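# Bring each red ball beside its own gripper

## Task

Finish with the two red balls each resting very near the grasp point of a separate gripper (one ball per gripper). Neither gripper may be holding or carrying anything at the end, both stands must still be standing upright, the arrangement must stay in place without the robot supporting it, and nothing may be knocked or placed off the table.

## Robot and tools

Robot and frame. Two arms, left_arm and right_arm, hang from one upright column behind the near edge of the table and face roughly +x (the mount may be rotated slightly about the column). All poses share one scene frame: z = 0 is the table top, the origin sits 0.07 m behind the centre of the near edge, +x points out across the table, +z points up, and left_arm is on the +y side. Image left/right has nothing to do with arm names. Arm bases: left_arm (-0.011, +0.030, +0.500) m, right_arm (-0.024, -0.030, +0.500) m, both with quat_wxyz (+0.995, 0, 0, -0.102).

Gripper. Each gripper's own +z runs along the fingers toward the tips; the pads close along its y axis. The grasp point is end_effector_position: the spot between the pads when shut, under 1 cm behind the tips. Closing pushes the fingertips about 17 mm further along +z. Elbows never quite straighten, and reported hand positions get less accurate at long reach.

execute_actions(actions). actions is a list of actions; each action is a table of 1 to 15 rows, and each row is a single list of 14 numbers, each in [-1, 1], covering both arms even if one is idle: left_arm dx, dy, dz, rx, ry, rz, opening, then right_arm dx, dy, dz, rx, ry, rz, opening. One row lasts one control step (1/30 s); if fewer than 15 rows are given, the final row is repeated until 15 steps (0.5 s) pass. dx to rz are an offset, expressed in that gripper's own axes, from the gripper's measured pose at the start of the action (for a call's first action, the pose last reported in the scene). Every row counts from that same start pose; rows do not add up. Scale: 1.0 equals 0.6 m of travel or 180 degrees; rx, ry, rz form one rotation vector. opening is absolute, not an offset: +1 fully open (0.145 m), -1 shut; a full close needs about 0.5 s. An empty list only returns the state and images. Each step, the commanded pose is clipped to at most 70 mm and 16 degrees away from the measured pose, then damped inverse kinematics drives the joints, favouring position over orientation. After an action the arm goes no further than its last clipped pose, so large offsets must be finished in later actions.

move(target, speed, blocking). target is one 14-number row laid out as above: offsets in gripper axes, same scale, measured from the pose in the scene's most recent result that shows one; opening is absolute and sent when the move begins. Each gripper follows a straight path; the paths finish together in 0.5 to 10 s and are cut off at 10 s if longer. Rotation takes the shorter direction. speed is the path's top speed in m/s, 0.002 to 0.5 (default 0.25); turning is capped at twice that value in rad/s. Paths ignore obstacles and the other arm; grippers may lag, wander, or briefly exceed speed, particularly with the arm nearly straight. Faster contact and targets set deeper past a contact push harder. The move ends when everything is at rest, or 5 s after the paths end. Its result adds a "move:" line with the ending (done, off_target, moving, held, fault; if only one arm is named, the other finished fine), the limits that acted (paced: pose clipped; held: steps blocked, after which motion may surge), and each gripper's distance from its target. With blocking=false you get a result after 0.5 s while motion continues; other moves and execute_actions are refused until a result shows the end, so call wait or stop.

wait(seconds): 0 to 10 s; arms hold their last command; returns early when a running move ends. stop(): brakes a running move (needs stopping distance, more when fast); fingers keep moving. zoom_image(camera, region): a closer look at one camera's latest image; region is [x0, y0, x1, y1] in pixels from the top-left, at most 504 by 504. read_manual(section): returns licence text ("licences"); no motion. finished_scene(scene): pass the current scene number; it lets the robot hold the last command, then ends the scene irreversibly and reports success. Replying without any tool call ends the session.

Cameras: cam_high, cam_low, cam_left_wrist, cam_right_wrist, each 672x504, returned in that order. Calibration (K, distortion, world-to-camera transforms) was supplied and may be off by a few degrees and millimetres; wrist camera poses follow their arm's joints.

Result lines. The state line gives, per arm, end_effector_position (m) and end_effector_quat_wxyz. grip_measured is the measured finger opening on the command scale. "Hand target" lines show where the controller is now steering each gripper. Runs of actions list step readings; HELD with an arm label means that arm's row was partly held back. "pose unreachable" means a clearance check altered or blocked the named arm's command. MOTOR HOT appears from 85 °C; at 100 °C an OVER-TEMPERATURE FAULT stops the arm and its hot joints go limp until cooled. FAULT lines mark an arm's stop.

Gripping and holding still. To grip, command an opening well under grip_measured; the gap sets squeeze force (about 10 N per pad, objects up to about 11 cm; quick closes can hit harder). For an arm meant to stay put, send the offset back to its desired pose in the first call and zeros afterward, always with its intended opening. An arm blocked by an object keeps pushing until given a new command.

Avoid: arms striking or pressing each other, hard pushes, slams, dropping things, tipping a stand, and anything leaving the table. Random tugs on held items or pushes on loose ones can occur. Long holds under load heat motors.

Each tool is called after "Call:" as name([rows], argument=value, ...), one row to a line, values as JSON.

## Session

I'll start by looking at the current state.

Call:
execute_actions(actions=[])

Scene clock: 0.00 s.
left_arm: end_effector_position=(+0.4190, +0.3244, +0.2355) grip_measured=+1.00 end_effector_quat_wxyz=(+0.369, -0.161, +0.842, +0.359) | right_arm: end_effector_position=(+0.2156, -0.1435, +0.2146) grip_measured=+1.00 end_effector_quat_wxyz=(+0.082, -0.077, +0.989, -0.092)
Joint positions: left_arm=[ 0.893  0.836 -1.337  1.052 -1.533 -0.221  1.202  0.145] | right_arm=[ 0.969  0.585 -1.471  1.815 -0.826 -0.677  1.505  0.145]
Joint velocities: left_arm=[-0.055  0.187 -0.002 -0.007  0.066 -0.022  0.007  0.   ] | right_arm=[-0.033  0.055 -0.022 -0.007  0.081  0.11  -0.081  0.   ]
Hand target (left_arm): +0.419, +0.324, +0.235; +0.369, -0.161, +0.842, +0.359
Hand target (right_arm): +0.216, -0.144, +0.215; +0.082, -0.077, +0.989, -0.092

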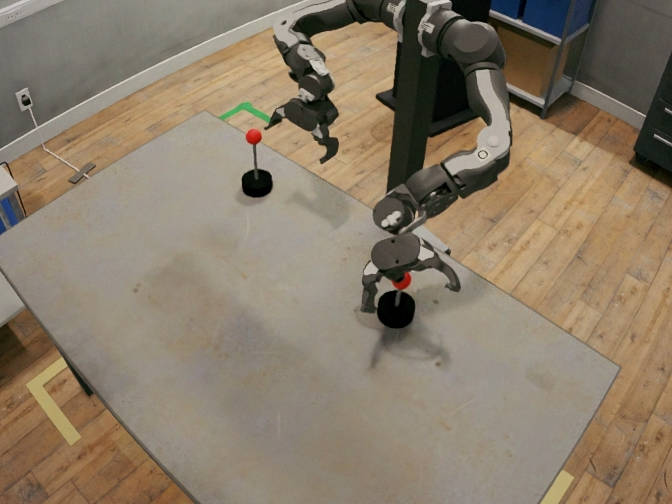

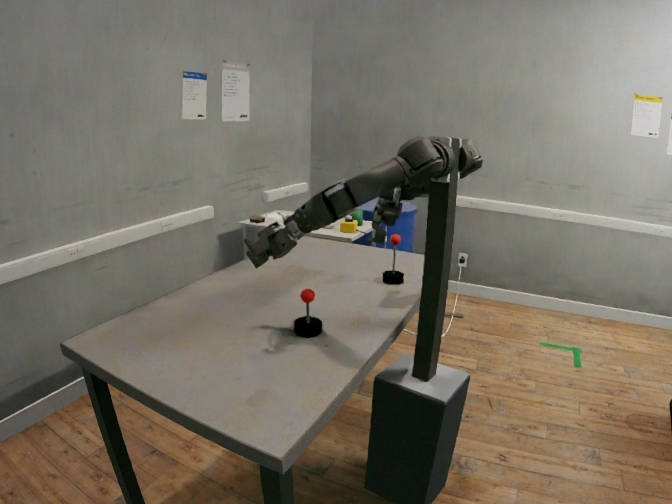

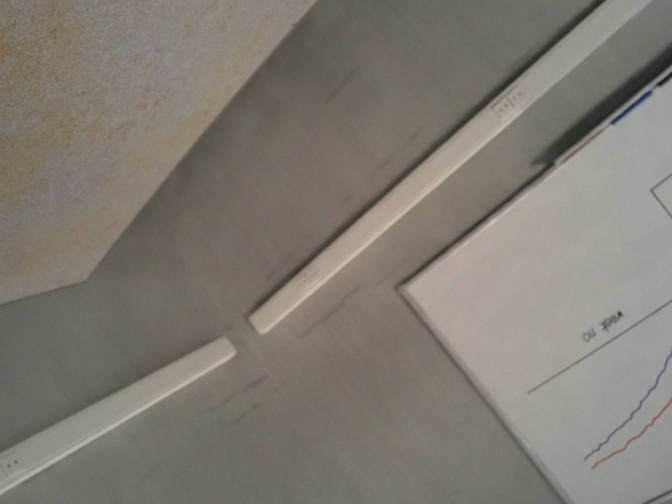

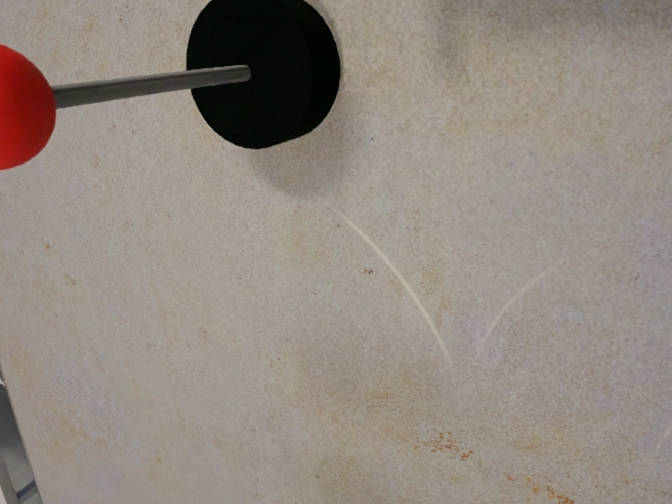

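Call:
zoom_image(camera="cam_high", region=[220, 110, 300, 210])

Call:
zoom_image(camera="cam_high", region=[350, 240, 470, 340])

Call:
zoom_image(camera="cam_low", region=[280, 270, 340, 350])

Call:
zoom_image(camera="cam_low", region=[360, 220, 430, 300])

Region (220, 110, 300, 210) of cam_high's 672x504 image, scaled by 5.040, with more detail than that image has; it fills the left 403 columns of this view, and the rest is white.

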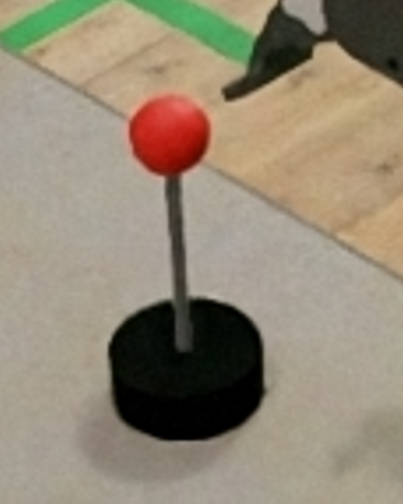

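Region (350, 240, 470, 340) of cam_high's 672x504 image, scaled by 4.200, with more detail than that image has.

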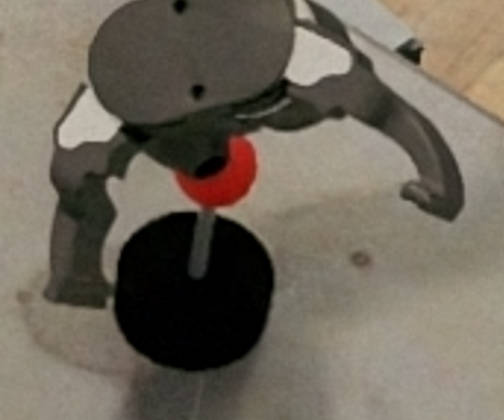

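Region (280, 270, 340, 350) of cam_low's 672x504 image, scaled by 6.300, with more detail than that image has; it fills the left 378 columns of this view, and the rest is white.

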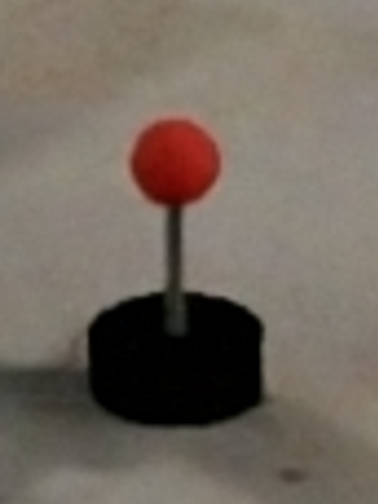

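Region (360, 220, 430, 300) of cam_low's 672x504 image, scaled by 6.300, with more detail than that image has; it fills the left 441 columns of this view, and the rest is white.

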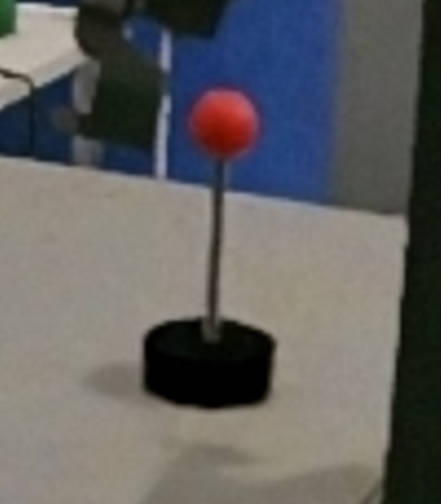

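Call:
zoom_image(camera="cam_high", region=[240, 70, 360, 180])

Call:
zoom_image(camera="cam_right_wrist", region=[0, 0, 360, 200])

Call:
zoom_image(camera="cam_low", region=[230, 180, 430, 300])

Region (240, 70, 360, 180) of cam_high's 672x504 image, scaled by 4.200, with more detail than that image has; it fills the top 462 rows of this view, and the rest is white.

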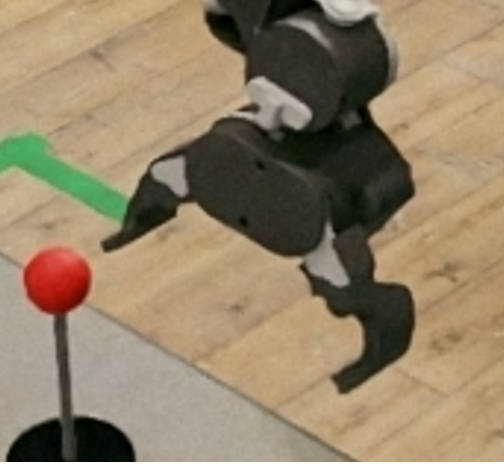

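Region (0, 0, 360, 200) of cam_right_wrist's 672x504 image, scaled by 1.400, with more detail than that image has.

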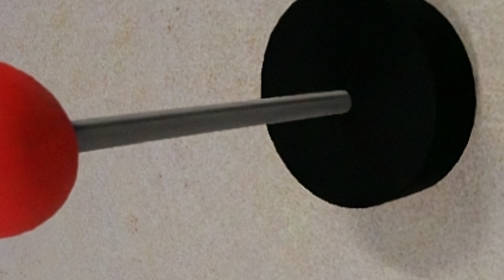

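Region (230, 180, 430, 300) of cam_low's 672x504 image, scaled by 2.520, with more detail than that image has; it fills the top 302 rows of this view, and the rest is white.

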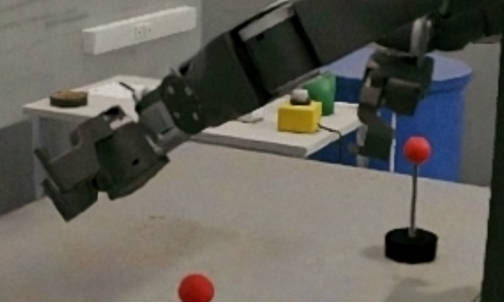

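Call:
zoom_image(camera="cam_low", region=[235, 215, 305, 275])

Call:
zoom_image(camera="cam_low", region=[355, 185, 425, 255])

Region (235, 215, 305, 275) of cam_low's 672x504 image, scaled by 7.200, with more detail than that image has; it fills the top 432 rows of this view, and the rest is white.

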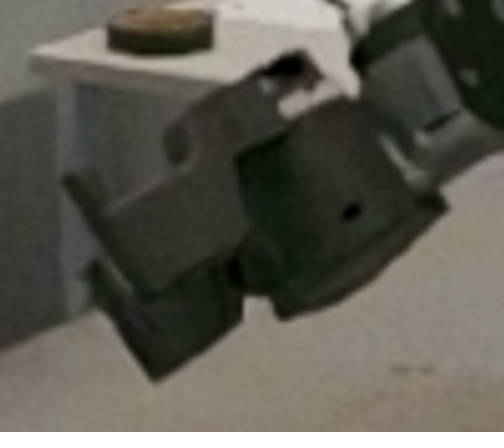

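Region (355, 185, 425, 255) of cam_low's 672x504 image, scaled by 7.200, with more detail than that image has.

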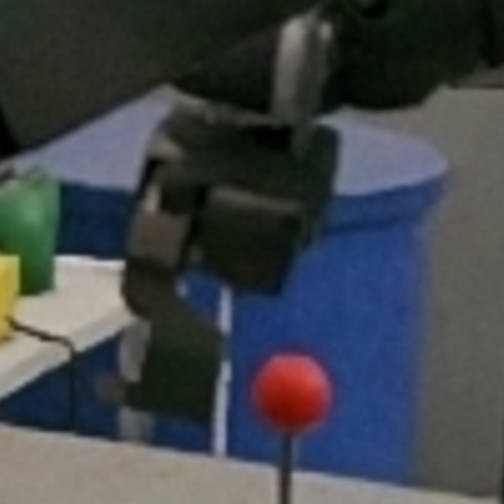

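Call:
move(target=[0.2677, -0.087, -0.2003, 0.1095, 0.1347, 0, 1, 0.0552, -0.2397, 0.0467, 0, 0, 0.1667, 1], speed=0.3)

Scene clock: 121.30 s.
left_arm: end_effector_position=(+0.2775, +0.2034, +0.1459) grip_measured=+1.00 end_effector_quat_wxyz=(+0.207, -0.160, +0.949, +0.176) | right_arm: end_effector_position=(+0.2049, -0.2946, +0.2079) grip_measured=+1.00 end_effector_quat_wxyz=(+0.097, +0.183, +0.976, -0.069)
Joint positions: left_arm=[ 0.53   0.881 -1.248  1.628 -1.242 -0.042  1.338  0.145] | right_arm=[ 0.851  1.066 -1.284  1.707 -0.91  -0.622  1.115  0.145]
Joint velocities: left_arm=[ 0.011  0.055 -0.002  0.017  0.037 -0.007 -0.051  0.   ] | right_arm=[ 0.011  0.099 -0.002 -0.017 -0.022  0.037  0.022 -0.   ]
Hand target (left_arm): +0.279, +0.203, +0.146; +0.209, -0.162, +0.949, +0.172
Hand target (right_arm): +0.205, -0.293, +0.207; +0.097, +0.184, +0.976, -0.065
Off the commanded pose (left_arm): 0.004 m, 1 deg.
Off the commanded pose (right_arm): 0.004 m, 1 deg.
move: off_target (left_arm, right_arm)
camera_calibration (this result's frames):
cam_left_wrist: T_world_to_cam=[[-0.487717, 0.6796, 0.547975, -0.0906525], [0.809829, 0.117765, 0.574724, -0.315374], [0.32605, 0.724069, -0.607796, -0.0958895], [0, 0, 0, 1]] pos_world=[0.242451, 0.168178, 0.172647]
cam_right_wrist: T_world_to_cam=[[0.445396, 0.800367, -0.401292, 0.232091], [0.865071, -0.269152, 0.42333, -0.338617], [0.230811, -0.535696, -0.812254, 0.0189848], [0, 0, 0, 1]] pos_world=[0.185174, -0.266728, 0.251904]

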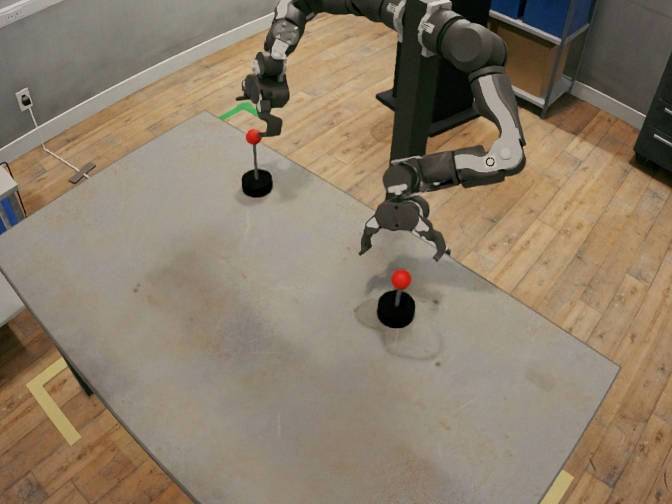

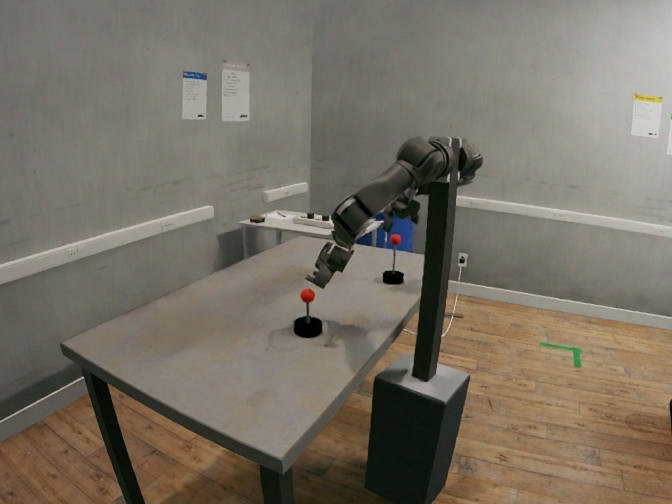

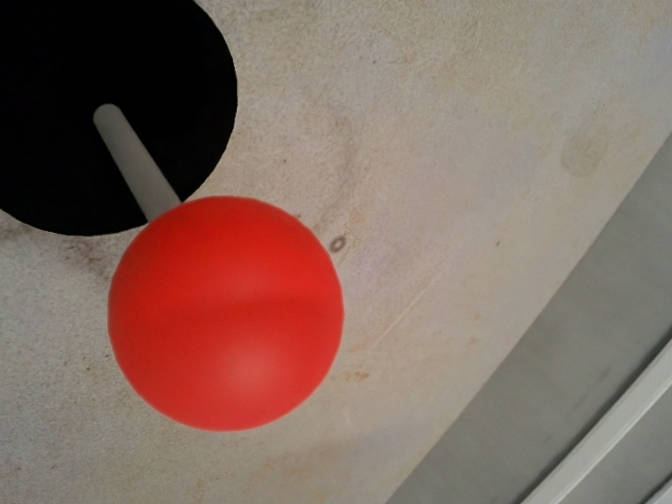

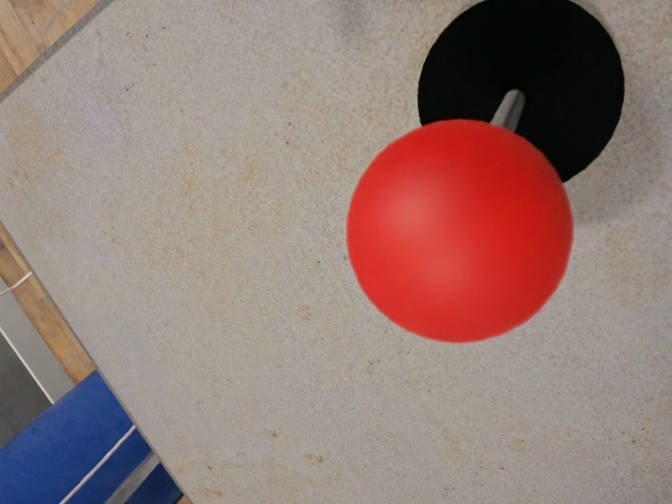

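Call:
move(target=[-0.0008, 0.0053, 0.0657, 0, 0, 0, 1, -0.0014, 0.0062, 0.0719, 0, 0, 0, 1], speed=0.15)

Scene clock: 150.00 s.
left_arm: end_effector_position=(+0.2913, +0.2233, +0.1151) grip_measured=+1.00 end_effector_quat_wxyz=(+0.208, -0.165, +0.948, +0.177) | right_arm: end_effector_position=(+0.2151, -0.2990, +0.1671) grip_measured=+1.00 end_effector_quat_wxyz=(+0.098, +0.184, +0.976, -0.071)
Joint positions: left_arm=[ 0.514  0.834 -1.255  1.415 -1.273 -0.066  1.173  0.145] | right_arm=[ 0.776  0.954 -1.289  1.515 -1.067 -0.619  0.976  0.145]
Joint velocities: left_arm=[ 0.033 -0.055 -0.022  0.002 -0.037 -0.022 -0.022  0.   ] | right_arm=[-0.033  0.011  0.007 -0.022 -0.037 -0.037  0.037  0.   ]
Hand target (left_arm): +0.290, +0.222, +0.113; +0.206, -0.161, +0.949, +0.176
Hand target (right_arm): +0.215, -0.298, +0.166; +0.097, +0.184, +0.976, -0.069
Off the commanded pose (left_arm): 0.002 m, 1 deg.
Off the commanded pose (right_arm): 0.002 m, 0 deg.
move: done
camera_calibration (this result's frames):
cam_left_wrist: T_world_to_cam=[[-0.496937, 0.673752, 0.54691, -0.0764356], [0.806214, 0.125285, 0.578206, -0.312225], [0.321048, 0.728259, -0.605447, -0.133272], [0, 0, 0, 1]] pos_world=[0.256524, 0.187673, 0.141645]
cam_right_wrist: T_world_to_cam=[[0.446136, 0.798339, -0.404497, 0.214564], [0.864921, -0.268484, 0.424061, -0.331249], [0.229943, -0.539047, -0.81028, -0.0199559], [0, 0, 0, 1]] pos_world=[0.195368, -0.270987, 0.211091]

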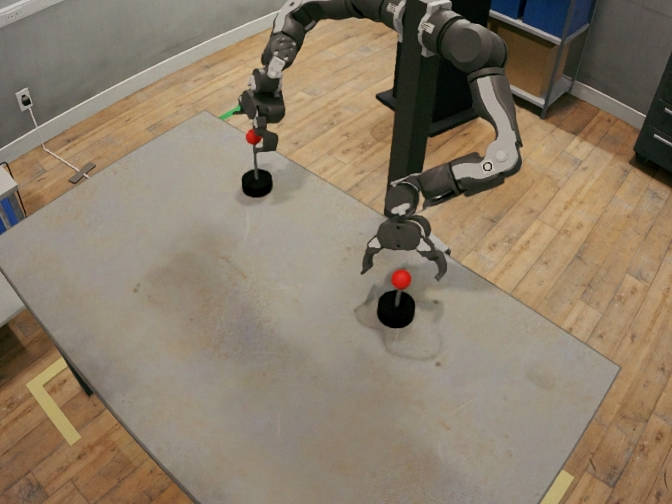

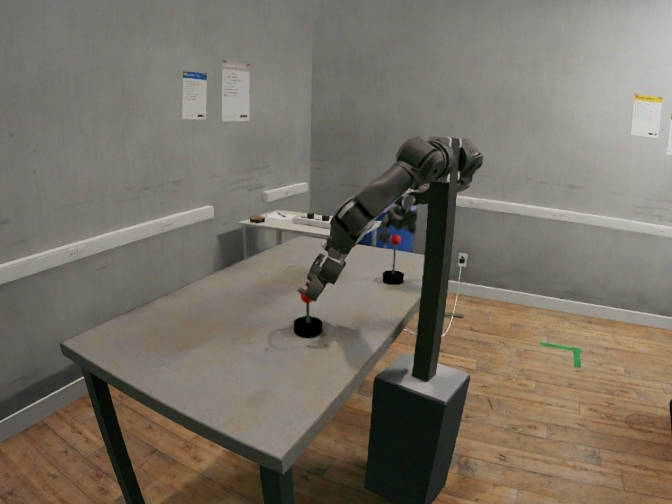

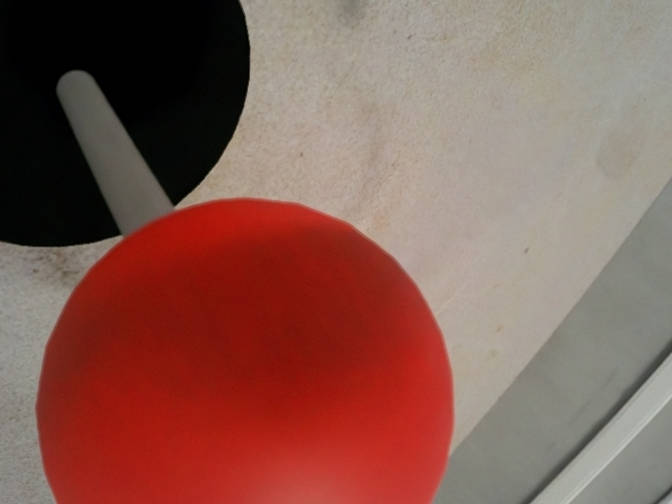

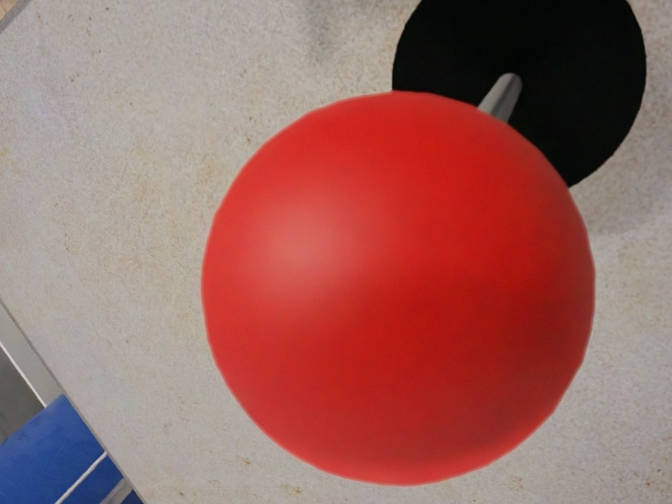

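Call:
zoom_image(camera="cam_high", region=[350, 215, 460, 315])

Call:
zoom_image(camera="cam_high", region=[215, 85, 305, 165])

Call:
zoom_image(camera="cam_low", region=[365, 195, 430, 260])

Call:
zoom_image(camera="cam_low", region=[285, 255, 350, 320])

Region (350, 215, 460, 315) of cam_high's 672x504 image, scaled by 4.582, with more detail than that image has; it fills the top 458 rows of this view, and the rest is white.

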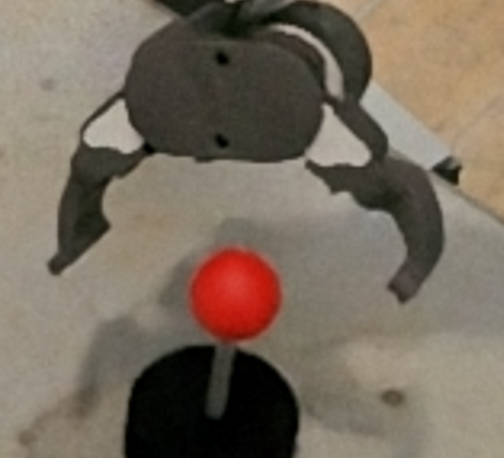

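Region (215, 85, 305, 165) of cam_high's 672x504 image, scaled by 5.600, with more detail than that image has.

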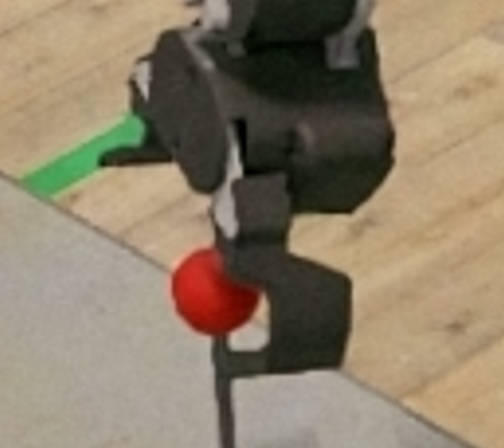

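Region (365, 195, 430, 260) of cam_low's 672x504 image, scaled by 7.754, with more detail than that image has.

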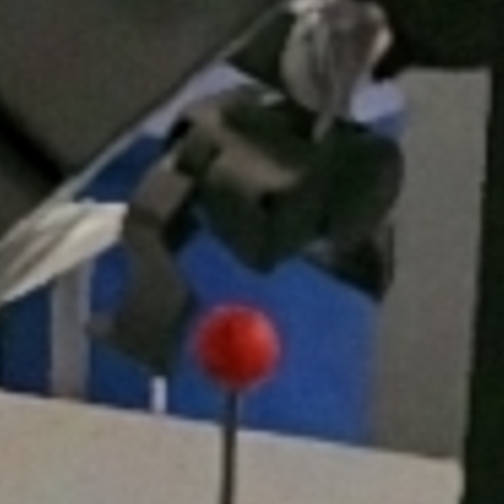

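Region (285, 255, 350, 320) of cam_low's 672x504 image, scaled by 7.754, with more detail than that image has.

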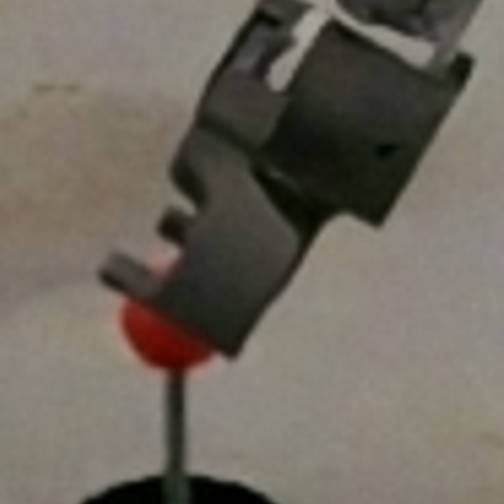

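Call:
execute_actions(actions=[])

Scene clock: 178.90 s.
left_arm: end_effector_position=(+0.2913, +0.2233, +0.1151) grip_measured=+1.00 end_effector_quat_wxyz=(+0.208, -0.165, +0.948, +0.177) | right_arm: end_effector_position=(+0.2151, -0.2990, +0.1671) grip_measured=+1.00 end_effector_quat_wxyz=(+0.098, +0.184, +0.976, -0.071)
Joint positions: left_arm=[ 0.514  0.834 -1.255  1.415 -1.273 -0.066  1.173  0.145] | right_arm=[ 0.776  0.954 -1.289  1.515 -1.067 -0.619  0.976  0.145]
Joint velocities: left_arm=[-0.033 -0.011 -0.002  0.002 -0.095 -0.022  0.037  0.   ] | right_arm=[-0.099  0.033 -0.007 -0.012 -0.007  0.007 -0.007  0.   ]
Hand target (left_arm): +0.290, +0.222, +0.113; +0.206, -0.161, +0.949, +0.176
Hand target (right_arm): +0.215, -0.298, +0.166; +0.097, +0.184, +0.976, -0.069
Off the commanded pose (left_arm): 0.002 m, 1 deg.
Off the commanded pose (right_arm): 0.002 m, 0 deg.
camera_calibration (this result's frames):
cam_left_wrist: T_world_to_cam=[[-0.496937, 0.673752, 0.54691, -0.0764356], [0.806214, 0.125285, 0.578206, -0.312225], [0.321048, 0.728259, -0.605447, -0.133272], [0, 0, 0, 1]] pos_world=[0.256524, 0.187673, 0.141645]
cam_right_wrist: T_world_to_cam=[[0.446136, 0.798339, -0.404497, 0.214564], [0.864921, -0.268484, 0.424061, -0.331249], [0.229943, -0.539047, -0.81028, -0.0199559], [0, 0, 0, 1]] pos_world=[0.195368, -0.270987, 0.211091]

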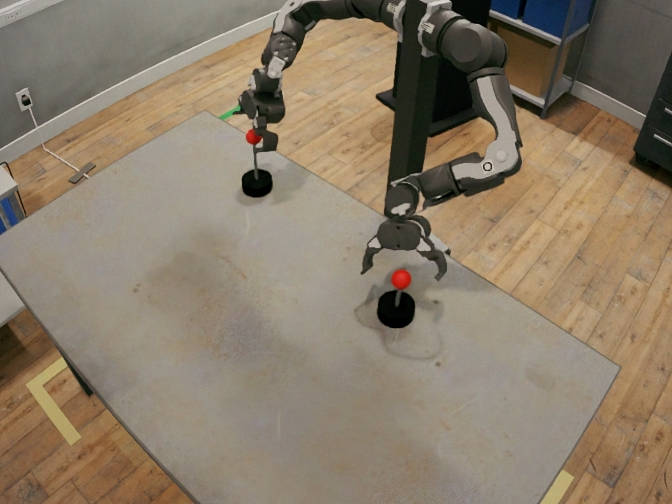

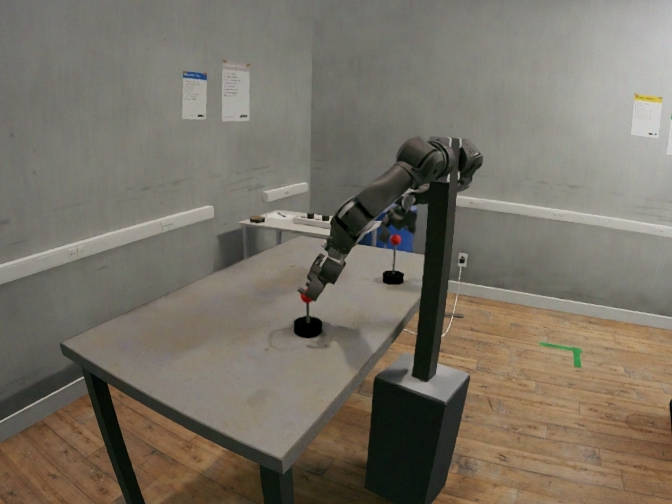

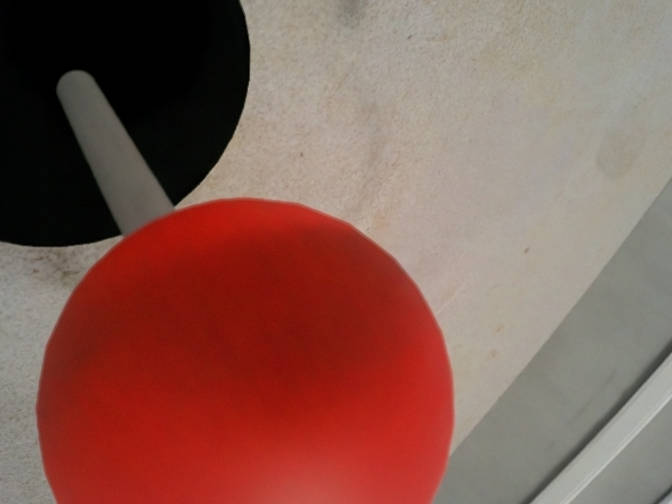

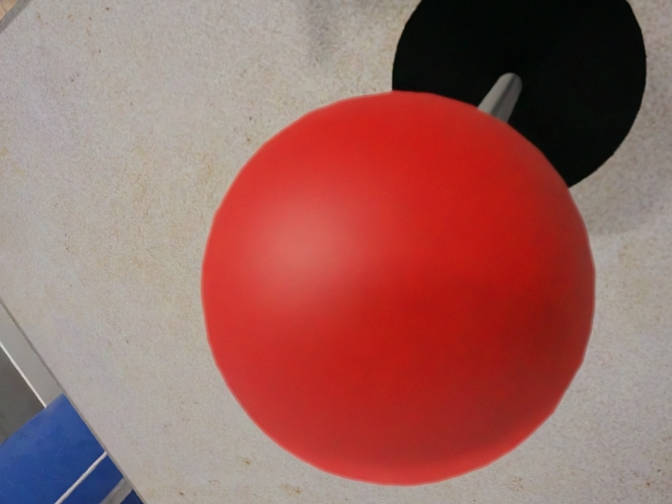

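Both balls sit within about 3 mm of the grasp points. Nothing is touching and both stands are upright, so I'm ending scene 1.

Call:
finished_scene(scene=1)

The scene is finished: the task was done.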